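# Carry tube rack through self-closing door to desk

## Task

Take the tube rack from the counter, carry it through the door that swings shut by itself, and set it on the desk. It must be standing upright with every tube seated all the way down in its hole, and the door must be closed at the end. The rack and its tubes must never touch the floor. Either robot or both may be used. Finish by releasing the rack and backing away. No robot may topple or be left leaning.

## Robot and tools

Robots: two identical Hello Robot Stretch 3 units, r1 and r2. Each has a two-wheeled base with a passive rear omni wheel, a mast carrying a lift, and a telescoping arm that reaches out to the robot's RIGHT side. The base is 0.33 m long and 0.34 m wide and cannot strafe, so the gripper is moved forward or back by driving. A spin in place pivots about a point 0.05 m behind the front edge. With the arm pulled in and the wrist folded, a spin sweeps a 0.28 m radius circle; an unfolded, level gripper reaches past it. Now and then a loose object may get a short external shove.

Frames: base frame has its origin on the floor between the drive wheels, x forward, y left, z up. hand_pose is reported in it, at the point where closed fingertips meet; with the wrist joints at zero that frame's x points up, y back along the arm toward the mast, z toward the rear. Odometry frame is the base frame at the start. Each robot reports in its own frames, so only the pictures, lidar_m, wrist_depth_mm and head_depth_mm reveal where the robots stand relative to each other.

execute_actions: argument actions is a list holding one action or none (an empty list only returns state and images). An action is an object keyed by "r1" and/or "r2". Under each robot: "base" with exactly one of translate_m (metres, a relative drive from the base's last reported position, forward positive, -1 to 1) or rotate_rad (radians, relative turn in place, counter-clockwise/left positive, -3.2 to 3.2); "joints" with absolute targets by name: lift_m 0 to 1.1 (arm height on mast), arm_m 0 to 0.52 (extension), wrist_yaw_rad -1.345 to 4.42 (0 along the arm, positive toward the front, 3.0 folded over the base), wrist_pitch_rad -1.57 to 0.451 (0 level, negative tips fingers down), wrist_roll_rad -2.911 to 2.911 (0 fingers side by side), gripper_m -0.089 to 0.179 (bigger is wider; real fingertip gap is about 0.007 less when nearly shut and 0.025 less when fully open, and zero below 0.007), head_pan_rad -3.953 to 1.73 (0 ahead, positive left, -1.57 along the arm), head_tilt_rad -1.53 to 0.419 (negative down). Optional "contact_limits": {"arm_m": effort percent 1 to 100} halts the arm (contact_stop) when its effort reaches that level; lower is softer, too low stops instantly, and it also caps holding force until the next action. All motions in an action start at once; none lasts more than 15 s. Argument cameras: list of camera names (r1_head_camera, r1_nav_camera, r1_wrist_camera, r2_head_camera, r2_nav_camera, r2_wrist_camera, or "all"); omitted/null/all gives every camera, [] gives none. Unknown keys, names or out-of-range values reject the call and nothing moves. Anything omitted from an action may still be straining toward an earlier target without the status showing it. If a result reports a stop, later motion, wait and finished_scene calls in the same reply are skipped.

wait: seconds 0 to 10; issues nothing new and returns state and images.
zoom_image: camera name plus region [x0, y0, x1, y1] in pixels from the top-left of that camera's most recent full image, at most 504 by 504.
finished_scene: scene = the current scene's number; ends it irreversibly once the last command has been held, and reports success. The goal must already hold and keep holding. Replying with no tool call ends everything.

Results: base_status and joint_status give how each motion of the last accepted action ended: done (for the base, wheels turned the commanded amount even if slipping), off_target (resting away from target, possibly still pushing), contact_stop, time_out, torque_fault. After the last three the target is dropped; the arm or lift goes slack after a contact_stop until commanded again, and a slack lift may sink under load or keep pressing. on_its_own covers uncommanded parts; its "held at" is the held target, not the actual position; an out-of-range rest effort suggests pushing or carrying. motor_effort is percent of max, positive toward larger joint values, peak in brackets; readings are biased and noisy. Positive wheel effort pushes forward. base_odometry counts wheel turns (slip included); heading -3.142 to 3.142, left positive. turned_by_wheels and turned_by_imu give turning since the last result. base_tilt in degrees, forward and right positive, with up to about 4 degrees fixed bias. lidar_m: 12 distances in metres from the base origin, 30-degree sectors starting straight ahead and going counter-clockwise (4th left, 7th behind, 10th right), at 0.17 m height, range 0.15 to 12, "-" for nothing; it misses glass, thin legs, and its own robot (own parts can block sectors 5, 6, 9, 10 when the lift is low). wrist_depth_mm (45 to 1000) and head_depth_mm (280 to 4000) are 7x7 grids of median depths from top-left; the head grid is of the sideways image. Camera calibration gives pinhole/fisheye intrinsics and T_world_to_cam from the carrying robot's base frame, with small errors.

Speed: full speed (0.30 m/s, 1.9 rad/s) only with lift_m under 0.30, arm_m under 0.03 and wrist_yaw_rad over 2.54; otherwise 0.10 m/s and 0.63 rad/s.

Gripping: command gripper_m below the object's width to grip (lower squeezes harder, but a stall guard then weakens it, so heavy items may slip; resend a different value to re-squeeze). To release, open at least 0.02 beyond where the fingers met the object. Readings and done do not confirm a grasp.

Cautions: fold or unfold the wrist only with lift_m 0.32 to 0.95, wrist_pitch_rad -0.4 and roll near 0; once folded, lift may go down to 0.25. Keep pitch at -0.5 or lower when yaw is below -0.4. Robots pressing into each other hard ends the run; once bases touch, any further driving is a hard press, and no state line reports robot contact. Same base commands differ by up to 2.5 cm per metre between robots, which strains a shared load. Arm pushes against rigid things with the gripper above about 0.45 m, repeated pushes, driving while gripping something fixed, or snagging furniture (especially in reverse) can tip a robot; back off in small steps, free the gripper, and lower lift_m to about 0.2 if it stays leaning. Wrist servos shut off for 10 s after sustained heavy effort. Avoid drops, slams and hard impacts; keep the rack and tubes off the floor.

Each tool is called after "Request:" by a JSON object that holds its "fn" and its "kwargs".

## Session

Request:
{"fn": "execute_actions", "kwargs": {"actions": []}}

Scene clock: 0.00 s.
r1.base_odometry: x=+0.000 y=+0.000 heading=+0.000 (m, m, rad; r1's odometry frame)
r1.turned_by_wheels: +0.000 (rad since the last result)
r1.turned_by_imu: +0.000 (rad since the last result)
r1.base_tilt: forward=-2.5 right=-0.9 (deg)
r1.lidar_m: 2.37 1.56 1.26 0.84 0.79 0.79 0.86 0.80 0.81 1.03 1.82 1.86
r1.head_depth_mm: 1710 2024 2045 2021 2019 2029 2003 / 1704 2237 2266 2252 2252 2243 2186 / 1692 2436 2550 2529 2551 2495 2313 / 1687 2470 2913 2937 2937 2896 2347 / 1666 2410 3463 3371 3366 3307 2340 / 1675 2405 3271 3207 2789 2460 2386 / 1648 2256 3039 2987 2819 2271 2246
r1.base_status: not commanded
r1.joint_positions: lift_m=+0.514 arm_m=+0.003 wrist_yaw_rad=+3.055 wrist_pitch_rad=-0.431 wrist_roll_rad=-0.015 gripper_m=+0.037 head_pan_rad=-0.018 head_tilt_rad=-0.011
r1.joint_status: not commanded
r1.motor_effort: left_wheel=-1 right_wheel=+0 lift_m=+28 arm_m=+1 wrist_yaw_rad=+0 wrist_pitch_rad=+7 wrist_roll_rad=+0 gripper_m=-1 head_pan_rad=+0 head_tilt_rad=+3 (%)
r1.hand_pose: x=-0.0019 y=+0.0742 z=+0.5236 quat_wxyz=(+0.181, +0.691, +0.123, +0.689) (m; r1's base frame)
r1.wrist_depth_mm: 618 - 847 - - - - / 644 - 909 - - - - / 666 751 967 - - - - / 701 797 - - - - - / 744 859 - 971 - 924 952 / 774 809 - 808 825 798 807 / 720 711 - 696 694 684 684
r2.base_odometry: x=+0.000 y=+0.000 heading=+0.000 (m, m, rad; r2's odometry frame)
r2.turned_by_wheels: +0.000 (rad since the last result)
r2.turned_by_imu: +0.000 (rad since the last result)
r2.base_tilt: forward=+2.8 right=+1.1 (deg)
r2.lidar_m: 1.56 2.17 1.76 1.74 0.91 0.75 0.74 0.82 0.89 0.88 0.96 1.50
r2.head_depth_mm: 2042 2171 2184 2202 2229 1553 1901 / 2050 2208 2242 2241 2292 2299 1748 / 2046 2227 2265 2291 2303 2331 1984 / 2024 2285 2308 2333 2367 2385 1993 / 2020 2327 2350 2371 2395 2427 2026 / 2012 2370 2378 2423 2463 2497 2016 / 1991 2401 2450 2490 2500 2528 2023
r2.base_status: not commanded
r2.joint_positions: lift_m=+0.551 arm_m=+0.002 wrist_yaw_rad=+3.133 wrist_pitch_rad=-0.567 wrist_roll_rad=+0.014 gripper_m=+0.037 head_pan_rad=-0.001 head_tilt_rad=+0.001
r2.joint_status: not commanded
r2.motor_effort: left_wheel=-1 right_wheel=+0 lift_m=+28 arm_m=+0 wrist_yaw_rad=+0 wrist_pitch_rad=+6 wrist_roll_rad=+0 gripper_m=-1 head_pan_rad=+0 head_tilt_rad=+1 (%)
r2.hand_pose: x=-0.0195 y=+0.0557 z=+0.5319 quat_wxyz=(+0.202, +0.684, +0.194, +0.674) (m; r2's base frame)
r2.wrist_depth_mm: 714 985 - - - - - / 727 - - - - - - / 746 - - - - - - / 822 935 943 944 946 950 973 / 793 823 819 828 840 813 818 / 714 715 711 706 725 724 723 / 637 631 - - 639 639 645
pictures: r1_head_camera (sideways: a quarter turn clockwise sets it upright), r1_nav_camera (sideways: a quarter turn counterclockwise sets it upright), r1_wrist_camera, r2_head_camera (sideways: a quarter turn clockwise sets it upright), r2_nav_camera (sideways: a quarter turn counterclockwise sets it upright), r2_wrist_camera
camera_calibration (this result's frames):
r1_head_camera: T_world_to_cam=[[0.0381171, 0.0407949, -0.99844, 1.32104], [0.0657371, 0.9969, 0.0432416, -0.0555633], [0.997109, -0.0672828, 0.0353172, -0.0991823], [0, 0, 0, 1]] pos_world=[0.052194, -0.00517382, 1.32488]
r1_nav_camera: T_world_to_cam=[[0.00564655, 0.00185646, 0.999982, -1.2644], [0.00499135, -0.999986, 0.00182829, 0.0500343], [0.999972, 0.00498094, -0.00565574, -0.0440172], [0, 0, 0, 1]] pos_world=[0.0509057, 0.0526001, 1.26404]
r1_wrist_camera: T_world_to_cam=[[0.995296, -0.0956057, 0.0156909, 0.00205285], [-0.0412646, -0.564845, -0.824165, 0.508951], [0.0876577, 0.81964, -0.566133, 0.404173], [0, 0, 0, 1]] pos_world=[-0.0164705, -0.043602, 0.648243]
r2_head_camera: T_world_to_cam=[[-0.0281143, 0.00307532, -0.9996, 1.32471], [0.00294525, 0.999991, 0.00299369, 0.000631092], [0.9996, -0.00285991, -0.0281231, -0.0146534], [0, 0, 0, 1]] pos_world=[0.0518889, -0.00474691, 1.32377]
r2_nav_camera: T_world_to_cam=[[-0.0174558, -0.0250457, 0.999534, -1.25496], [0.0452395, -0.998682, -0.0242343, 0.082333], [0.998824, 0.0447953, 0.0185658, -0.0772926], [0, 0, 0, 1]] pos_world=[0.0515707, 0.0542554, 1.25781]
r2_wrist_camera: T_world_to_cam=[[0.999878, -0.01188, -0.0101845, 0.0240231], [-0.015618, -0.717427, -0.696459, 0.435968], [0.000967298, 0.696533, -0.717524, 0.507347], [0, 0, 0, 1]] pos_world=[-0.0177019, -0.0403234, 0.667913]
Images, in order (width x height): r1_head_camera 896x504, r1_nav_camera 672x504, r1_wrist_camera 644x364, r2_head_camera 896x504, r2_nav_camera 672x504, r2_wrist_camera 644x364.

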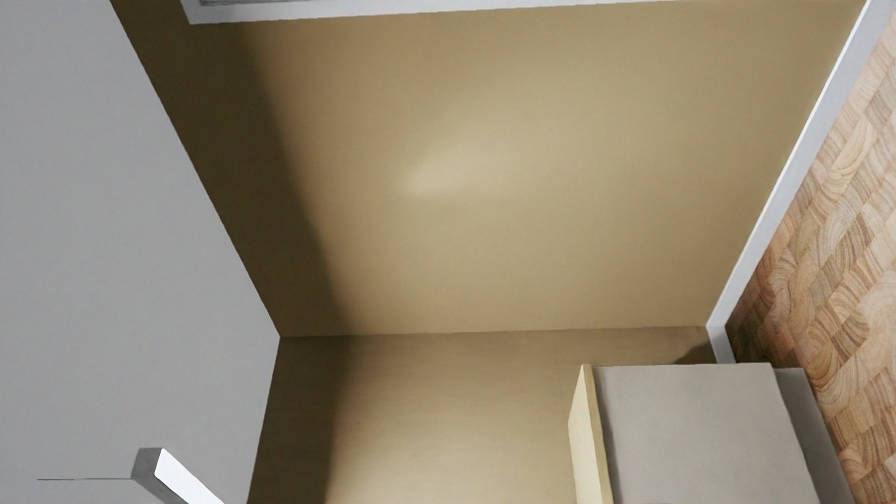

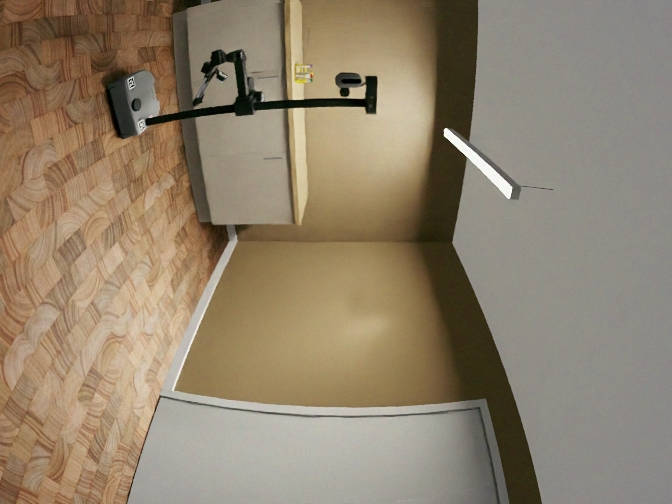

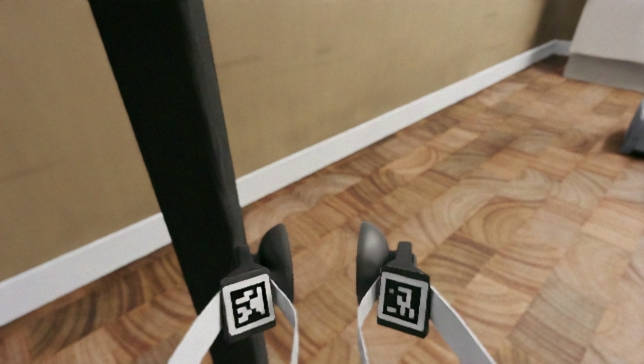

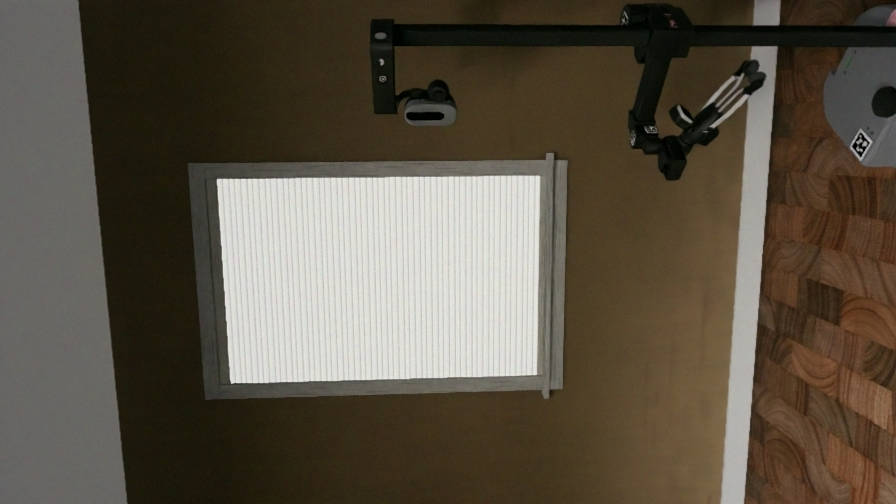

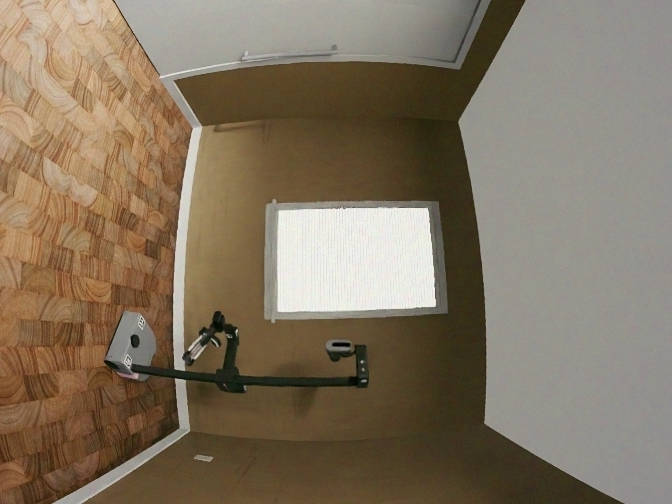

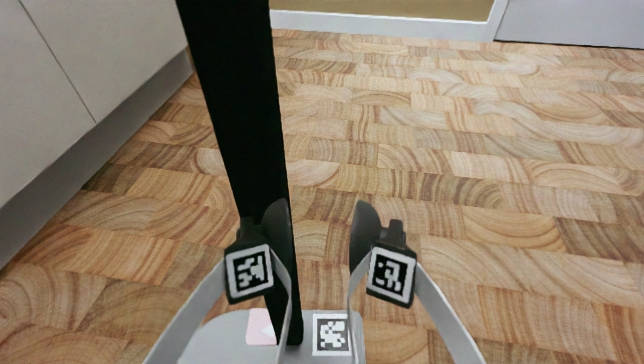

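Request:
{"fn": "execute_actions", "kwargs": {"actions": [{"r1":{"base":{"rotate_rad":-0.63},"joints":{"lift_m":0.85}},"r2":{"base":{"translate_m":-0.2},"joints":{"lift_m":0.9,"wrist_pitch_rad":-0.4,"head_pan_rad":-1.57,"head_tilt_rad":-0.5}}}], "cameras": []}}

Request:
{"fn": "execute_actions", "kwargs": {"actions": [{"r1":{"base":{"translate_m":0.99},"joints":{"wrist_yaw_rad":-0.7,"gripper_m":0.08,"head_pan_rad":-1.57,"head_tilt_rad":-0.8}},"r2":{"base":{"rotate_rad":-1.77},"joints":{"wrist_yaw_rad":0,"gripper_m":0.179}}}], "cameras": []}}

Request:
{"fn": "execute_actions", "kwargs": {"actions": [{"r1":{"base":{"rotate_rad":1.25},"joints":{"wrist_pitch_rad":0,"arm_m":0.3}},"r2":{"joints":{"wrist_pitch_rad":0}}}]}}

Scene clock: 14.90 s.
r1.base_odometry: x=+0.000 y=+0.000 heading=-0.630 (m, m, rad; r1's odometry frame)
r1.turned_by_wheels: -0.630 (rad since the last result)
r1.turned_by_imu: -0.621 (rad since the last result)
r1.base_tilt: forward=-2.4 right=-0.9 (deg)
r1.lidar_m: 1.84 2.19 1.75 1.46 0.88 0.79 0.79 0.90 0.80 0.80 0.95 1.75
r1.head_depth_mm: 1700 1719 1739 1701 1691 1686 1676 / 1715 1794 1779 1746 1741 1742 1714 / 1694 1849 1850 1827 1792 1797 1753 / 1690 1907 1887 1889 1876 1846 1827 / 1676 1954 1951 1954 1923 1901 1867 / 1666 2018 2006 1993 1982 1961 1957 / 1637 2095 2098 2055 2039 2042 2007
r1.base_status: done
r1.joint_positions: lift_m=+0.850 arm_m=+0.003 wrist_yaw_rad=+3.055 wrist_pitch_rad=-0.432 wrist_roll_rad=-0.015 gripper_m=+0.037 head_pan_rad=-0.018 head_tilt_rad=-0.011
r1.joint_status: all done
r1.motor_effort: left_wheel=+3(10) right_wheel=-2(4) lift_m=+33(30) arm_m=+0(0) wrist_yaw_rad=+0(0) wrist_pitch_rad=+7(7) wrist_roll_rad=+0(0) gripper_m=+0(1) head_pan_rad=+0(0) head_tilt_rad=+2(2) (%)
r1.hand_pose: x=-0.0019 y=+0.0742 z=+0.8594 quat_wxyz=(+0.181, +0.691, +0.123, +0.689) (m; r1's base frame)
r1.wrist_depth_mm: 794 - - - - - - / 843 - - - - - - / 827 - - - - - - / 840 - - - - - - / 858 - - - - - - / 858 - - - - - - / 875 - - - - - -
r2.base_odometry: x=-0.200 y=+0.000 heading=+0.000 (m, m, rad; r2's odometry frame)
r2.turned_by_wheels: +0.000 (rad since the last result)
r2.turned_by_imu: +0.001 (rad since the last result)
r2.base_tilt: forward=+2.8 right=+1.2 (deg)
r2.lidar_m: 1.68 2.21 1.79 1.30 0.67 0.55 0.55 0.60 0.85 0.85 0.93 1.45
r2.head_depth_mm: 662 721 799 888 1005 1125 - / 672 736 811 904 1026 1166 - / 682 747 827 927 1051 1215 - / 695 761 845 948 1076 1251 - / 704 774 859 968 1106 1295 - / 715 791 878 990 1137 1328 1250 / 729 804 895 1015 1164 1363 1257
r2.base_status: done
r2.joint_positions: lift_m=+0.900 arm_m=+0.002 wrist_yaw_rad=+3.133 wrist_pitch_rad=-0.417 wrist_roll_rad=+0.014 gripper_m=+0.037 head_pan_rad=-1.563 head_tilt_rad=-0.494
r2.joint_status: all done
r2.motor_effort: left_wheel=-1(7) right_wheel=+0(4) lift_m=+35(35) arm_m=+0(0) wrist_yaw_rad=-1(0) wrist_pitch_rad=+8(8) wrist_roll_rad=+0(0) gripper_m=-1(1) head_pan_rad=-3(34) head_tilt_rad=-2(22) (%)
r2.hand_pose: x=-0.0194 y=+0.0771 z=+0.9125 quat_wxyz=(+0.151, +0.697, +0.143, +0.687) (m; r2's base frame)
r2.wrist_depth_mm: 552 735 - - - - - / 530 734 - - - - - / 547 755 - - - - - / 557 775 - - - - - / 576 791 - - - - - / 577 822 - - - - - / 586 785 - - - - -
pictures: none
No camera images: the call's "cameras" was empty. Leave "cameras" out to get every camera's image.

Scene clock: 26.17 s.
r1.base_odometry: x=+0.800 y=-0.583 heading=-0.630 (m, m, rad; r1's odometry frame)
r1.turned_by_wheels: +0.000 (rad since the last result)
r1.turned_by_imu: +0.008 (rad since the last result)
r1.base_tilt: forward=-2.4 right=-1.0 (deg)
r1.lidar_m: 0.90 1.08 1.99 1.56 1.94 1.73 1.73 1.24 1.10 1.10 1.01 0.90
r1.head_depth_mm: 870 985 1130 1313 1491 - - / 898 1010 1164 1370 1549 - - / 928 1047 1215 1425 1570 - - / 954 1089 1260 1498 1579 1353 - / 988 1128 1306 1558 1583 1324 1138 / 1020 1167 1377 1634 1561 1325 1136 / 1046 1203 1420 1612 1564 1314 1133
r1.base_status: done
r1.joint_positions: lift_m=+0.850 arm_m=+0.003 wrist_yaw_rad=-0.698 wrist_pitch_rad=-0.432 wrist_roll_rad=-0.015 gripper_m=+0.080 head_pan_rad=-1.563 head_tilt_rad=-0.790
r1.joint_status: all done
r1.motor_effort: left_wheel=+2(12) right_wheel=-2(3) lift_m=+32(33) arm_m=+1(0) wrist_yaw_rad=-2(5) wrist_pitch_rad=+7(7) wrist_roll_rad=+0(0) gripper_m=-1(79) head_pan_rad=-4(52) head_tilt_rad=-5(42) (%)
r1.hand_pose: x=-0.1646 y=-0.3182 z=+0.8594 quat_wxyz=(+0.603, -0.091, -0.696, -0.380) (m; r1's base frame)
r1.wrist_depth_mm: 661 697 756 832 950 - - / 712 750 834 941 - - - / 749 821 913 - - - - / 783 888 937 - - - - / 847 936 - - - - - / 912 - - - - - - / - - - - - - -
r2.base_odometry: x=-0.200 y=+0.000 heading=-1.770 (m, m, rad; r2's odometry frame)
r2.turned_by_wheels: -1.770 (rad since the last result)
r2.turned_by_imu: -1.765 (rad since the last result)
r2.base_tilt: forward=+2.9 right=+1.3 (deg)
r2.lidar_m: 0.85 0.87 1.15 2.59 2.64 1.87 1.78 0.80 0.57 0.55 0.56 0.75
r2.head_depth_mm: 969 1064 1074 733 665 756 - / 964 1064 1083 738 665 755 - / 964 1054 1086 679 664 - - / 961 1051 1092 685 661 741 939 / 958 1049 1098 716 660 783 910 / 954 1047 1104 749 658 762 905 / 949 1041 1104 752 655 760 903
r2.base_status: done
r2.joint_positions: lift_m=+0.900 arm_m=+0.002 wrist_yaw_rad=+0.002 wrist_pitch_rad=-0.417 wrist_roll_rad=+0.014 gripper_m=+0.179 head_pan_rad=-1.563 head_tilt_rad=-0.494
r2.joint_status: all done
r2.motor_effort: left_wheel=+2(8) right_wheel=-3(7) lift_m=+34(35) arm_m=+0(1) wrist_yaw_rad=-2(3) wrist_pitch_rad=+8(8) wrist_roll_rad=+0(0) gripper_m=+0(83) head_pan_rad=-2(3) head_tilt_rad=-2(2) (%)
r2.hand_pose: x=-0.0211 y=-0.3719 z=+0.9125 quat_wxyz=(+0.687, +0.146, -0.696, -0.147) (m; r2's base frame)
r2.wrist_depth_mm: 564 561 514 370 583 593 598 / 351 352 356 359 362 362 361 / 300 300 302 304 305 305 310 / 363 367 370 372 375 375 377 / 412 413 423 423 432 421 429 / 467 489 496 494 505 504 504 / 610 596 589 606 599 607 654
pictures: none
No camera images: the call's "cameras" was empty. Leave "cameras" out to get every camera's image.

Scene clock: 29.57 s.
r1.base_odometry: x=+0.800 y=-0.583 heading=+0.620 (m, m, rad; r1's odometry frame)
r1.turned_by_wheels: +1.250 (rad since the last result)
r1.turned_by_imu: +1.237 (rad since the last result)
r1.base_tilt: forward=-2.5 right=-1.0 (deg)
r1.lidar_m: 2.02 1.56 1.80 1.72 1.58 1.14 1.10 1.14 0.93 0.90 0.93 1.27
r1.head_depth_mm: 715 838 984 1114 - - 1152 / 748 830 923 1199 1445 1322 1148 / 739 843 - 1231 1434 1324 1149 / 739 841 934 1211 1420 1320 1141 / 732 838 971 1141 1411 1332 1139 / 735 832 967 1138 1410 1317 1134 / 730 829 961 1140 1396 1313 1137
r1.base_status: done
r1.joint_positions: lift_m=+0.850 arm_m=+0.300 wrist_yaw_rad=-0.699 wrist_pitch_rad=-0.022 wrist_roll_rad=-0.015 gripper_m=+0.080 head_pan_rad=-1.563 head_tilt_rad=-0.790
r1.joint_status: all done
r1.motor_effort: left_wheel=-2(9) right_wheel=+2(6) lift_m=+33(32) arm_m=+4(5) wrist_yaw_rad=-1(2) wrist_pitch_rad=+12(13) wrist_roll_rad=+0(0) gripper_m=+0(0) head_pan_rad=-5(4) head_tilt_rad=-5(5) (%)
r1.hand_pose: x=-0.1860 y=-0.6403 z=+0.9587 quat_wxyz=(+0.667, -0.233, -0.662, -0.252) (m; r1's base frame)
r1.wrist_depth_mm: 298 333 365 481 607 865 781 / 298 340 373 494 636 855 789 / 299 348 387 509 663 877 801 / 306 350 396 520 667 912 820 / 309 358 392 538 658 917 828 / 311 361 417 543 648 965 862 / 317 361 424 550 717 965 871
r2.base_odometry: x=-0.200 y=+0.000 heading=-1.770 (m, m, rad; r2's odometry frame)
r2.turned_by_wheels: +0.000 (rad since the last result)
r2.turned_by_imu: +0.000 (rad since the last result)
r2.base_tilt: forward=+2.7 right=+1.3 (deg)
r2.lidar_m: 0.85 0.87 1.15 2.60 2.64 1.87 1.78 0.80 0.57 0.55 0.56 0.75
r2.head_depth_mm: 966 1063 1077 735 667 757 - / 964 1056 1082 736 664 756 - / 965 1054 1090 678 625 - - / 958 1053 1093 687 661 766 943 / 957 1049 1103 714 659 764 909 / 951 1042 1106 749 658 762 906 / 950 1043 1101 752 657 761 902
r2.base_status: not commanded
r2.joint_positions: lift_m=+0.900 arm_m=+0.002 wrist_yaw_rad=+0.002 wrist_pitch_rad=-0.021 wrist_roll_rad=+0.014 gripper_m=+0.179 head_pan_rad=-1.563 head_tilt_rad=-0.494
r2.joint_status: all done
r2.motor_effort: left_wheel=+3(3) right_wheel=-4(3) lift_m=+34(34) arm_m=+0(0) wrist_yaw_rad=-3(2) wrist_pitch_rad=+9(8) wrist_roll_rad=+0(0) gripper_m=+0(1) head_pan_rad=-3(2) head_tilt_rad=-2(2) (%)
r2.hand_pose: x=-0.0210 y=-0.4031 z=+1.0090 quat_wxyz=(+0.702, +0.008, -0.712, -0.007) (m; r2's base frame)
r2.wrist_depth_mm: 839 861 873 882 882 880 901 / 868 884 900 944 920 921 944 / 920 919 938 925 980 946 967 / 638 654 648 433 675 676 702 / 394 412 398 401 409 445 416 / 309 314 316 316 323 322 323 / 354 352 354 358 358 362 368
pictures: r1_head_camera (sideways: a quarter turn clockwise sets it upright), r1_nav_camera (sideways: a quarter turn counterclockwise sets it upright), r1_wrist_camera, r2_head_camera (sideways: a quarter turn clockwise sets it upright), r2_nav_camera (sideways: a quarter turn counterclockwise sets it upright), r2_wrist_camera
camera_calibration (this result's frames):
r1_head_camera: T_world_to_cam=[[0.0363935, 0.675773, -0.736211, 0.978726], [0.998381, -0.0568091, -0.00279201, -0.00130016], [-0.0437102, -0.734917, -0.676747, 0.833852], [0, 0, 0, 1]] pos_world=[0.00212669, -0.0486582, 1.28485]
r1_nav_camera: T_world_to_cam=[[0.00727932, -0.707094, 0.707082, -0.882177], [-0.999571, -0.0252154, -0.0149253, 0.0779665], [0.0283829, -0.70667, -0.706974, 0.874567], [0, 0, 0, 1]] pos_world=[0.0595319, -0.00378538, 1.24323]
r1_wrist_camera: T_world_to_cam=[[-0.756123, 0.654338, 0.0109271, 0.269095], [0.117168, 0.151784, -0.981445, 1.0955], [-0.643855, -0.740812, -0.191435, -0.242132], [0, 0, 0, 1]] pos_world=[-0.0807875, -0.521733, 1.02588]
r2_head_camera: T_world_to_cam=[[-0.000826199, 0.499707, -0.866194, 1.15025], [0.999986, 0.00495643, 0.00190555, -0.00403263], [0.00524545, -0.86618, -0.499704, 0.605185], [0, 0, 0, 1]] pos_world=[0.00180844, -0.0505695, 1.29876]
r2_nav_camera: T_world_to_cam=[[-0.0215178, -0.459777, 0.887774, -1.10882], [-0.998359, -0.0372488, -0.0434892, 0.113744], [0.0530638, -0.887253, -0.458221, 0.549056], [0, 0, 0, 1]] pos_world=[0.0605636, -0.0184197, 1.24091]
r2_wrist_camera: T_world_to_cam=[[-0.999935, -0.0044738, -0.0104659, -0.0138093], [0.00900695, 0.25116, -0.967904, 1.10391], [0.00695884, -0.967935, -0.251104, 0.0278065], [0, 0, 0, 1]] pos_world=[-0.0239448, -0.250405, 1.07531]
Images, in order (width x height): r1_head_camera 896x504, r1_nav_camera 672x504, r1_wrist_camera 644x364, r2_head_camera 896x504, r2_nav_camera 672x504, r2_wrist_camera 644x364.

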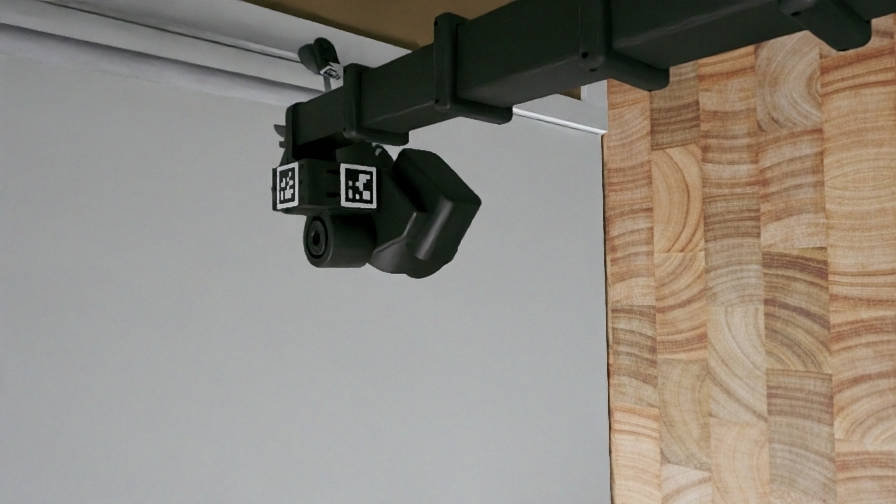

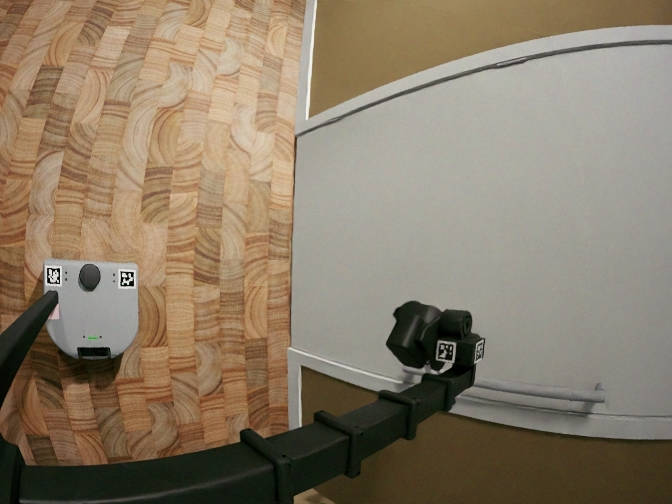

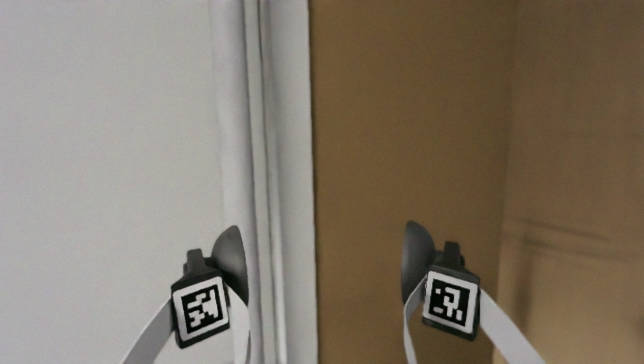

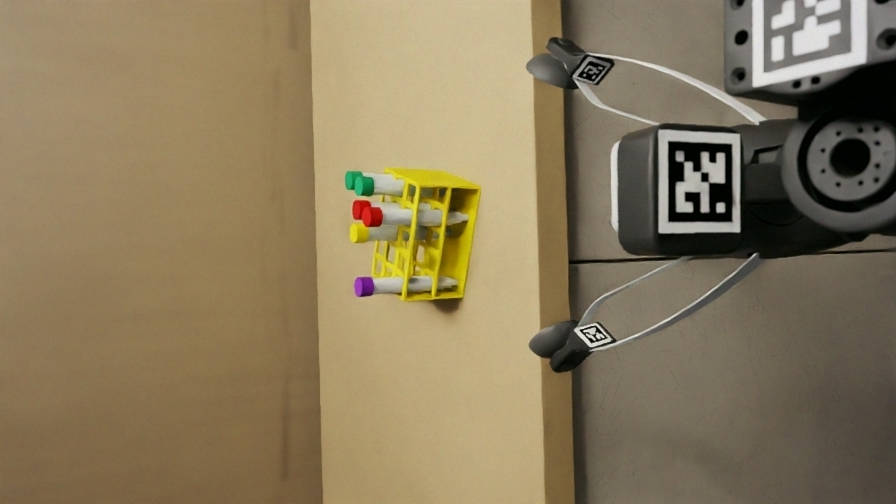

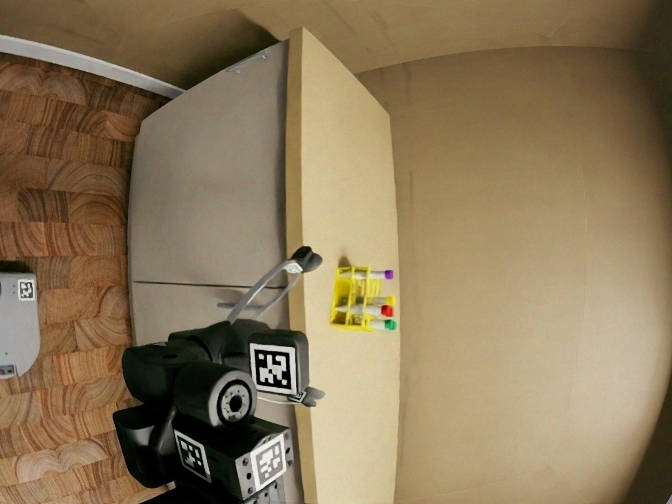

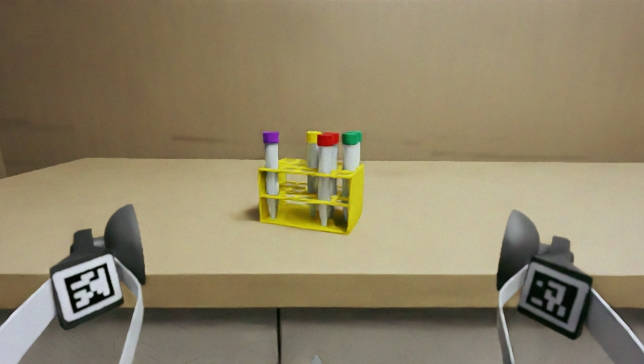

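Request:
{"fn": "execute_actions", "kwargs": {"actions": [{"r1":{"joints":{"arm_m":0.51}},"r2":{"base":{"rotate_rad":-0.3},"joints":{"lift_m":0.85}}}], "cameras": ["r1_wrist_camera"]}}

Request:
{"fn": "execute_actions", "kwargs": {"actions": [{"r1":{"base":{"translate_m":-0.075},"joints":{"arm_m":0.52}},"r2":{"base":{"translate_m":0.22},"joints":{"arm_m":0.08}}}], "cameras": ["r1_wrist_camera","r2_wrist_camera"]}}

Scene clock: 37.67 s.
r1.base_odometry: x=+0.800 y=-0.583 heading=+0.621 (m, m, rad; r1's odometry frame)
r1.turned_by_wheels: +0.000 (rad since the last result)
r1.turned_by_imu: +0.002 (rad since the last result)
r1.base_tilt: forward=-2.3 right=-0.9 (deg)
r1.lidar_m: 2.02 1.57 1.78 1.72 1.57 1.15 1.10 1.14 0.93 0.90 0.93 1.27
r1.head_depth_mm: 722 839 974 1151 - - 1147 / 747 814 921 1196 1460 1336 1143 / 742 808 1013 1163 1439 1330 1151 / 739 822 1018 1158 1427 1325 1143 / 737 836 966 1154 1412 1322 1136 / 733 835 966 1144 1400 1316 1137 / 732 831 959 1137 1406 1313 1137
r1.base_status: not commanded
r1.joint_positions: lift_m=+0.850 arm_m=+0.509 wrist_yaw_rad=-0.711 wrist_pitch_rad=-0.023 wrist_roll_rad=-0.015 gripper_m=+0.080 head_pan_rad=-1.563 head_tilt_rad=-0.790
r1.joint_status: all done
r1.motor_effort: left_wheel=+5(6) right_wheel=-7(7) lift_m=+32(32) arm_m=+8(9) wrist_yaw_rad=+10(10) wrist_pitch_rad=+13(13) wrist_roll_rad=+1(0) gripper_m=-2(2) head_pan_rad=-5(4) head_tilt_rad=-5(4) (%)
r1.hand_pose: x=-0.1883 y=-0.8479 z=+0.9585 quat_wxyz=(+0.665, -0.236, -0.660, -0.256) (m; r1's base frame)
r1.wrist_depth_mm: 136 152 180 222 169 398 675 / 138 156 184 226 173 417 727 / 140 158 187 231 178 439 748 / 143 160 192 236 182 460 753 / 144 163 195 243 191 485 786 / 146 165 214 248 199 539 824 / 148 163 209 256 204 546 855
r2.base_odometry: x=-0.200 y=+0.000 heading=-2.070 (m, m, rad; r2's odometry frame)
r2.turned_by_wheels: -0.300 (rad since the last result)
r2.turned_by_imu: -0.298 (rad since the last result)
r2.base_tilt: forward=+2.9 right=+1.2 (deg)
r2.lidar_m: 0.85 0.85 0.94 1.49 1.71 1.70 1.79 1.24 0.66 0.55 0.54 0.61
r2.head_depth_mm: 1131 1252 1075 747 806 968 1123 / 1090 1201 1085 737 762 909 1070 / 1051 1154 1088 740 731 814 - / 1017 1114 1099 743 695 787 960 / 982 1080 1104 743 633 760 897 / 953 1041 1097 667 631 724 843 / 929 1007 1056 683 610 688 795
r2.base_status: done
r2.joint_positions: lift_m=+0.850 arm_m=+0.002 wrist_yaw_rad=+0.001 wrist_pitch_rad=-0.019 wrist_roll_rad=+0.014 gripper_m=+0.179 head_pan_rad=-1.563 head_tilt_rad=-0.494
r2.joint_status: all done
r2.motor_effort: left_wheel=+2(8) right_wheel=-3(8) lift_m=+22(33) arm_m=+0(0) wrist_yaw_rad=-2(3) wrist_pitch_rad=+9(9) wrist_roll_rad=+0(0) gripper_m=-1(0) head_pan_rad=-3(2) head_tilt_rad=-2(2) (%)
r2.hand_pose: x=-0.0211 y=-0.4032 z=+0.9599 quat_wxyz=(+0.702, +0.008, -0.712, -0.007) (m; r2's base frame)
r2.wrist_depth_mm: 717 804 856 957 - - - / 767 819 892 - - - - / 778 397 909 980 - - - / 444 386 408 467 474 483 500 / 299 298 313 345 393 445 537 / - 318 344 384 433 473 594 / 305 323 362 398 457 517 621
pictures: r1_wrist_camera
camera_calibration (this result's frames):
r1_wrist_camera: T_world_to_cam=[[-0.74827, 0.663304, 0.0109406, 0.412298], [0.119563, 0.151063, -0.981267, 1.12673], [-0.652531, -0.732945, -0.192343, -0.391585], [0, 0, 0, 1]] pos_world=[-0.0817255, -0.730697, 1.02579]
Images, in order (width x height): r1_wrist_camera 644x364.

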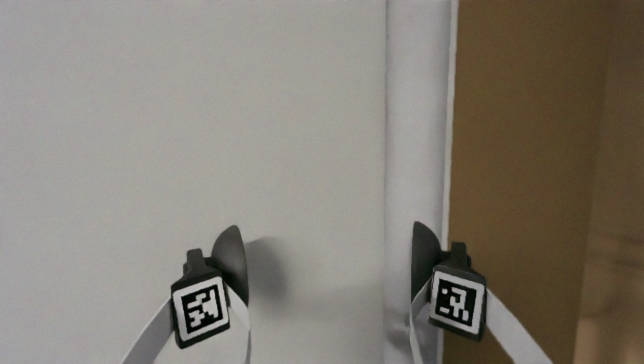

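Scene clock: 41.53 s.
r1.base_odometry: x=+0.739 y=-0.627 heading=+0.621 (m, m, rad; r1's odometry frame)
r1.turned_by_wheels: +0.001 (rad since the last result)
r1.turned_by_imu: +0.103 (rad since the last result)
r1.base_tilt: forward=-2.5 right=-1.0 (deg)
r1.lidar_m: 2.08 1.80 1.76 1.73 1.35 1.06 1.04 1.12 0.91 0.90 0.96 1.42
r1.head_depth_mm: 701 795 939 1068 - - 1144 / 732 817 895 1172 1413 1322 1153 / 736 801 992 1145 1408 1327 1139 / 738 824 998 1145 1420 1317 1143 / 742 844 979 1178 1445 1313 1137 / 749 854 989 1182 1452 1325 1139 / 755 863 997 1197 1440 1315 1132
r1.base_status: done
r1.joint_positions: lift_m=+0.850 arm_m=+0.519 wrist_yaw_rad=-0.776 wrist_pitch_rad=-0.029 wrist_roll_rad=-0.013 gripper_m=+0.080 head_pan_rad=-1.564 head_tilt_rad=-0.793
r1.joint_status: all done
r1.on_its_own: wrist_yaw_rad is held at -0.759, not at your -0.700, by its stall guard, which is not easing now; wrist_yaw_rad is at rest, and its effort (+14) is outside its rest range (-12 to +12)
r1.motor_effort: left_wheel=+11(53) right_wheel=-11(48) lift_m=+30(32) arm_m=+10(16) wrist_yaw_rad=+14(47) wrist_pitch_rad=+16(24) wrist_roll_rad=-1(3) gripper_m=+4(10) head_pan_rad=-4(4) head_tilt_rad=-3(5) (%)
r1.hand_pose: x=-0.2003 y=-0.8464 z=+0.9571 quat_wxyz=(+0.655, -0.256, -0.654, -0.279) (m; r1's base frame)
r1.wrist_depth_mm: 126 140 164 198 232 336 516 / 128 142 166 202 238 352 561 / 130 144 170 208 244 362 590 / 131 147 173 212 252 378 642 / 133 149 176 216 258 396 682 / 134 151 - 223 268 442 739 / 138 151 189 228 269 462 790
r2.base_odometry: x=-0.305 y=-0.193 heading=-2.070 (m, m, rad; r2's odometry frame)
r2.turned_by_wheels: +0.000 (rad since the last result)
r2.turned_by_imu: +0.001 (rad since the last result)
r2.base_tilt: forward=+2.8 right=+1.3 (deg)
r2.lidar_m: 0.64 0.64 0.71 1.13 2.66 1.92 1.99 1.08 0.57 0.48 0.47 0.53
r2.head_depth_mm: 1053 1172 1078 733 699 - - / 1019 1123 1084 737 669 - - / 982 1080 1089 658 603 - - / 950 1040 1093 680 603 692 816 / 920 1006 1064 746 572 654 769 / 891 974 1038 748 565 621 722 / 865 942 1000 753 567 591 682
r2.base_status: done
r2.joint_positions: lift_m=+0.850 arm_m=+0.080 wrist_yaw_rad=+0.001 wrist_pitch_rad=-0.019 wrist_roll_rad=+0.014 gripper_m=+0.179 head_pan_rad=-1.563 head_tilt_rad=-0.494
r2.joint_status: all done
r2.motor_effort: left_wheel=+3(8) right_wheel=-4(5) lift_m=+22(22) arm_m=+2(5) wrist_yaw_rad=-1(2) wrist_pitch_rad=+9(9) wrist_roll_rad=+0(0) gripper_m=+0(0) head_pan_rad=-3(3) head_tilt_rad=-2(2) (%)
r2.hand_pose: x=-0.0211 y=-0.4804 z=+0.9599 quat_wxyz=(+0.702, +0.008, -0.712, -0.007) (m; r2's base frame)
r2.wrist_depth_mm: 617 668 719 801 886 983 - / 642 689 735 813 919 - - / 661 711 774 313 939 - - / 438 453 452 328 419 480 485 / 296 287 278 282 285 311 290 / - 200 200 203 215 228 283 / 150 162 172 191 239 280 333
pictures: r1_wrist_camera, r2_wrist_camera
camera_calibration (this result's frames):
r1_wrist_camera: T_world_to_cam=[[-0.70391, 0.710232, 0.00895272, 0.45283], [0.134479, 0.145638, -0.980156, 1.12393], [-0.697442, -0.688738, -0.198027, -0.364734], [0, 0, 0, 1]] pos_world=[-0.0867753, -0.736507, 1.02535]
r2_wrist_camera: T_world_to_cam=[[-0.999937, -0.00405095, -0.0104625, -0.0145804], [0.00911913, 0.249776, -0.968261, 1.07549], [0.00653565, -0.968295, -0.249723, -0.060764], [0, 0, 0, 1]] pos_world=[-0.0239899, -0.327528, 1.02603]
Images, in order (width x height): r1_wrist_camera 644x364, r2_wrist_camera 644x364.

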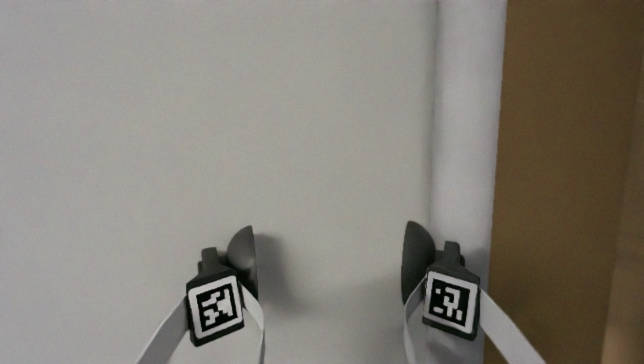

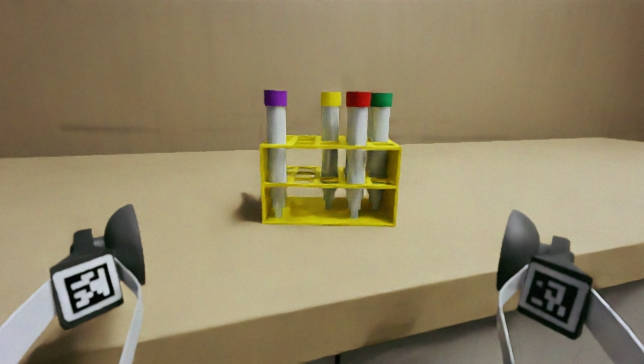

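Request:
{"fn": "execute_actions", "kwargs": {"actions": [{"r1":{"base":{"rotate_rad":0.03},"joints":{"arm_m":0.42,"wrist_yaw_rad":-0.65}},"r2":{"joints":{"arm_m":0.25}}}], "cameras": []}}

Request:
{"fn": "execute_actions", "kwargs": {"actions": [{"r1":{"base":{"rotate_rad":-0.1}},"r2":{"joints":{"gripper_m":0.09}}}], "cameras": []}}

Request:
{"fn": "execute_actions", "kwargs": {"actions": [{"r1":{"base":{"translate_m":-0.03},"joints":{"arm_m":0.51}},"r2":{"joints":{"lift_m":0.9}}}], "cameras": ["r1_wrist_camera","r2_wrist_camera"]}}

Scene clock: 56.67 s.
r1.base_odometry: x=+0.739 y=-0.627 heading=+0.651 (m, m, rad; r1's odometry frame)
r1.turned_by_wheels: +0.030 (rad since the last result)
r1.turned_by_imu: +0.031 (rad since the last result)
r1.base_tilt: forward=-2.5 right=-0.9 (deg)
r1.lidar_m: 2.08 1.80 1.75 1.73 1.32 1.05 1.04 1.13 0.90 0.90 0.97 1.47
r1.head_depth_mm: 708 787 904 1064 - - 1136 / 727 825 - - 1409 1326 1142 / 736 814 1009 1134 1396 1329 1137 / 738 827 1017 1163 1425 1317 1136 / 747 852 990 1180 1453 1319 1139 / 755 859 999 1192 1448 1322 1135 / 764 868 1011 1208 1457 1312 1144
r1.base_status: done
r1.joint_positions: lift_m=+0.850 arm_m=+0.420 wrist_yaw_rad=-0.651 wrist_pitch_rad=-0.023 wrist_roll_rad=-0.013 gripper_m=+0.080 head_pan_rad=-1.564 head_tilt_rad=-0.793
r1.joint_status: all done
r1.motor_effort: left_wheel=-3(24) right_wheel=+1(17) lift_m=+30(30) arm_m=-3(9) wrist_yaw_rad=+1(42) wrist_pitch_rad=+13(16) wrist_roll_rad=-1(1) gripper_m=-1(9) head_pan_rad=-4(4) head_tilt_rad=-3(3) (%)
r1.hand_pose: x=-0.1764 y=-0.7685 z=+0.9587 quat_wxyz=(+0.672, -0.217, -0.668, -0.236) (m; r1's base frame)
r1.wrist_depth_mm: 193 213 241 279 241 391 501 / 197 217 244 282 244 405 525 / 200 221 252 288 252 422 547 / 203 224 256 299 259 437 575 / 207 228 262 306 338 457 593 / 209 232 281 316 349 480 623 / 214 232 276 323 351 504 664
r2.base_odometry: x=-0.305 y=-0.193 heading=-2.070 (m, m, rad; r2's odometry frame)
r2.turned_by_wheels: +0.000 (rad since the last result)
r2.turned_by_imu: +0.001 (rad since the last result)
r2.base_tilt: forward=+2.9 right=+1.4 (deg)
r2.lidar_m: 0.64 0.64 0.71 1.12 2.67 1.92 2.00 1.08 0.57 0.48 0.47 0.53
r2.head_depth_mm: 1057 1169 1073 734 - - 1018 / 1019 1128 1079 809 - 778 947 / 983 1083 1090 653 - 731 880 / 952 1039 1094 688 604 688 817 / 920 1007 1058 746 585 654 768 / 890 969 1035 748 565 621 722 / 865 941 1000 751 567 591 684
r2.base_status: not commanded
r2.joint_positions: lift_m=+0.850 arm_m=+0.250 wrist_yaw_rad=+0.001 wrist_pitch_rad=-0.019 wrist_roll_rad=+0.014 gripper_m=+0.179 head_pan_rad=-1.563 head_tilt_rad=-0.494
r2.joint_status: all done
r2.motor_effort: left_wheel=+2(3) right_wheel=-4(4) lift_m=+22(22) arm_m=+2(1) wrist_yaw_rad=-1(1) wrist_pitch_rad=+9(9) wrist_roll_rad=+0(0) gripper_m=+0(0) head_pan_rad=-3(3) head_tilt_rad=-2(2) (%)
r2.hand_pose: x=-0.0211 y=-0.6504 z=+0.9599 quat_wxyz=(+0.702, +0.008, -0.712, -0.007) (m; r2's base frame)
r2.wrist_depth_mm: 488 529 580 635 698 773 863 / 502 552 584 644 139 820 956 / 533 572 120 651 118 848 971 / 438 448 124 149 138 466 484 / 296 275 129 158 127 128 289 / - 188 132 147 135 132 207 / 149 156 146 153 148 146 153
pictures: none
No camera images: the call's "cameras" was empty. Leave "cameras" out to get every camera's image.

Scene clock: 58.03 s.
r1.base_odometry: x=+0.739 y=-0.627 heading=+0.551 (m, m, rad; r1's odometry frame)
r1.turned_by_wheels: -0.100 (rad since the last result)
r1.turned_by_imu: -0.099 (rad since the last result)
r1.base_tilt: forward=-2.5 right=-0.9 (deg)
r1.lidar_m: 2.08 1.80 1.78 1.73 1.44 1.07 1.04 1.09 0.92 0.90 0.94 1.30
r1.head_depth_mm: 736 825 958 1129 - - 1128 / 710 806 - - 1432 1323 1142 / 738 822 1019 1157 1419 1327 1146 / 737 819 1003 1152 1413 1311 1142 / 735 836 975 1152 1420 1320 1144 / 734 837 972 1151 1430 1310 1135 / 734 832 964 1149 1409 1312 1138
r1.base_status: done
r1.joint_positions: lift_m=+0.850 arm_m=+0.420 wrist_yaw_rad=-0.651 wrist_pitch_rad=-0.023 wrist_roll_rad=-0.013 gripper_m=+0.080 head_pan_rad=-1.564 head_tilt_rad=-0.793
r1.joint_status: not commanded
r1.motor_effort: left_wheel=+3(9) right_wheel=-1(5) lift_m=+30(30) arm_m=-3(3) wrist_yaw_rad=+1(1) wrist_pitch_rad=+13(13) wrist_roll_rad=-1(1) gripper_m=+0(1) head_pan_rad=-4(3) head_tilt_rad=-3(3) (%)
r1.hand_pose: x=-0.1764 y=-0.7685 z=+0.9587 quat_wxyz=(+0.672, -0.217, -0.668, -0.236) (m; r1's base frame)
r1.wrist_depth_mm: 196 218 253 208 367 476 682 / 198 221 258 216 377 499 703 / 201 225 262 290 385 504 738 / 205 229 268 295 398 537 744 / 208 233 273 233 398 560 764 / 211 234 297 238 373 611 795 / 215 235 290 243 423 638 805
r2.base_odometry: x=-0.305 y=-0.193 heading=-2.070 (m, m, rad; r2's odometry frame)
r2.turned_by_wheels: +0.000 (rad since the last result)
r2.turned_by_imu: +0.000 (rad since the last result)
r2.base_tilt: forward=+2.8 right=+1.2 (deg)
r2.lidar_m: 0.64 0.64 0.71 1.13 2.67 1.92 1.99 1.08 0.57 0.48 0.47 0.53
r2.head_depth_mm: 1055 1174 1079 734 - - 1019 / 1017 1123 1082 809 - 779 946 / 983 1085 1090 665 - 734 880 / 951 1042 1092 662 604 692 821 / 920 1002 1062 746 584 655 768 / 893 970 1037 750 566 620 722 / 864 940 999 751 566 591 684
r2.base_status: not commanded
r2.joint_positions: lift_m=+0.850 arm_m=+0.250 wrist_yaw_rad=+0.001 wrist_pitch_rad=-0.019 wrist_roll_rad=+0.014 gripper_m=+0.091 head_pan_rad=-1.563 head_tilt_rad=-0.494
r2.joint_status: all done
r2.motor_effort: left_wheel=+2(2) right_wheel=-3(3) lift_m=+22(22) arm_m=+3(3) wrist_yaw_rad=-1(2) wrist_pitch_rad=+9(9) wrist_roll_rad=+0(0) gripper_m=-23(99) head_pan_rad=-2(2) head_tilt_rad=-2(2) (%)
r2.hand_pose: x=-0.0212 y=-0.6504 z=+0.9599 quat_wxyz=(+0.702, +0.007, -0.712, -0.007) (m; r2's base frame)
r2.wrist_depth_mm: 495 528 581 634 707 775 880 / 512 551 602 635 685 818 918 / 524 569 622 152 144 835 - / 442 446 129 150 128 474 485 / 274 253 156 162 158 263 289 / 205 - 144 167 143 - 207 / - 155 148 154 147 159 161
pictures: none
No camera images: the call's "cameras" was empty. Leave "cameras" out to get every camera's image.

Scene clock: 59.93 s.
r1.base_odometry: x=+0.714 y=-0.642 heading=+0.552 (m, m, rad; r1's odometry frame)
r1.turned_by_wheels: +0.001 (rad since the last result)
r1.turned_by_imu: +0.002 (rad since the last result)
r1.base_tilt: forward=-2.4 right=-0.9 (deg)
r1.lidar_m: 2.11 1.83 1.78 1.73 1.40 1.04 1.01 1.06 0.92 0.90 0.94 1.31
r1.head_depth_mm: 726 822 972 1106 - - 1136 / 712 809 925 1184 1450 1327 1142 / 738 804 991 1156 1410 1330 1140 / 735 822 1020 1154 1429 1327 1140 / 736 837 974 1147 1419 1330 1144 / 736 840 970 1152 1412 1322 1139 / 735 838 967 1155 1415 1314 1140
r1.base_status: done
r1.joint_positions: lift_m=+0.850 arm_m=+0.509 wrist_yaw_rad=-0.660 wrist_pitch_rad=-0.026 wrist_roll_rad=-0.013 gripper_m=+0.080 head_pan_rad=-1.564 head_tilt_rad=-0.793
r1.joint_status: all done
r1.on_its_own: arm_m is at rest, and its effort (+15) is outside its rest range (-14 to +14)
r1.motor_effort: left_wheel=+17(17) right_wheel=-16(16) lift_m=+30(30) arm_m=+15(15) wrist_yaw_rad=+9(9) wrist_pitch_rad=+15(15) wrist_roll_rad=-1(1) gripper_m=-4(4) head_pan_rad=-4(3) head_tilt_rad=-3(4) (%)
r1.hand_pose: x=-0.1781 y=-0.8555 z=+0.9578 quat_wxyz=(+0.671, -0.218, -0.667, -0.240) (m; r1's base frame)
r1.wrist_depth_mm: 129 143 166 188 123 316 455 / 131 145 170 191 127 327 474 / 133 147 172 196 131 338 509 / 135 151 175 199 134 353 534 / 137 153 183 205 136 373 566 / 140 155 193 210 138 406 614 / 142 154 192 214 149 384 660
r2.base_odometry: x=-0.305 y=-0.193 heading=-2.070 (m, m, rad; r2's odometry frame)
r2.turned_by_wheels: +0.000 (rad since the last result)
r2.turned_by_imu: +0.000 (rad since the last result)
r2.base_tilt: forward=+2.8 right=+1.4 (deg)
r2.lidar_m: 0.64 0.64 0.71 1.13 2.67 1.94 2.00 1.08 0.57 0.48 0.47 0.53
r2.head_depth_mm: 1058 1174 1076 806 - 843 1036 / 1019 1121 1079 - 692 779 946 / 979 1080 1055 - 654 732 880 / 951 1041 1093 653 603 692 816 / 921 1000 1058 744 583 654 768 / 890 972 1036 749 565 621 725 / 864 941 1005 753 567 590 683
r2.base_status: not commanded
r2.joint_positions: lift_m=+0.900 arm_m=+0.250 wrist_yaw_rad=+0.001 wrist_pitch_rad=-0.028 wrist_roll_rad=+0.014 gripper_m=+0.097 head_pan_rad=-1.563 head_tilt_rad=-0.494
r2.joint_status: all done
r2.on_its_own: gripper_m is held at +0.096, not at your +0.090, by its stall guard, which is not easing now
r2.motor_effort: left_wheel=+2(2) right_wheel=-3(3) lift_m=+35(37) arm_m=+3(3) wrist_yaw_rad=-1(1) wrist_pitch_rad=+12(13) wrist_roll_rad=+0(0) gripper_m=-20(22) head_pan_rad=-3(3) head_tilt_rad=-2(2) (%)
r2.hand_pose: x=-0.0212 y=-0.6501 z=+1.0072 quat_wxyz=(+0.702, +0.010, -0.712, -0.010) (m; r2's base frame)
r2.wrist_depth_mm: 489 529 572 633 700 790 879 / 514 544 598 656 687 816 951 / 528 561 617 153 147 862 985 / 539 576 130 152 142 655 660 / 384 358 158 162 159 369 402 / 294 - 145 166 143 - 292 / 218 218 148 154 147 225 226
pictures: r1_wrist_camera, r2_wrist_camera
camera_calibration (this result's frames):
r1_wrist_camera: T_world_to_cam=[[-0.781166, 0.62426, 0.00891824, 0.387617], [0.115175, 0.158134, -0.980677, 1.13069], [-0.613608, -0.765045, -0.195429, -0.408219], [0, 0, 0, 1]] pos_world=[-0.0779199, -0.73308, 1.0256]
r2_wrist_camera: T_world_to_cam=[[-0.999939, -0.00350247, -0.010485, -0.0145125], [0.0092269, 0.257929, -0.96612, 1.16678], [0.00608818, -0.966158, -0.257881, -0.203739], [0, 0, 0, 1]] pos_world=[-0.024037, -0.497841, 1.07456]
Images, in order (width x height): r1_wrist_camera 644x364, r2_wrist_camera 644x364.

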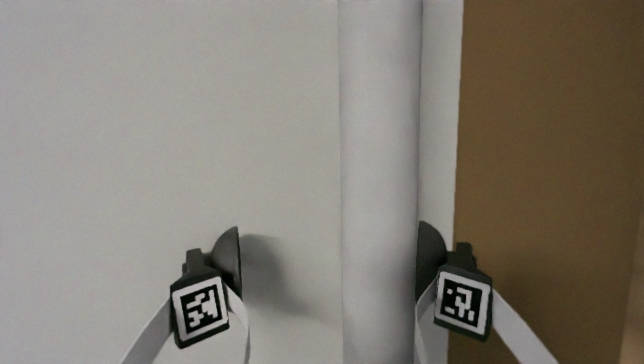

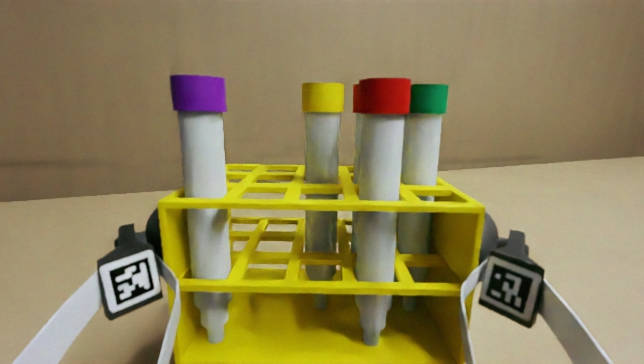

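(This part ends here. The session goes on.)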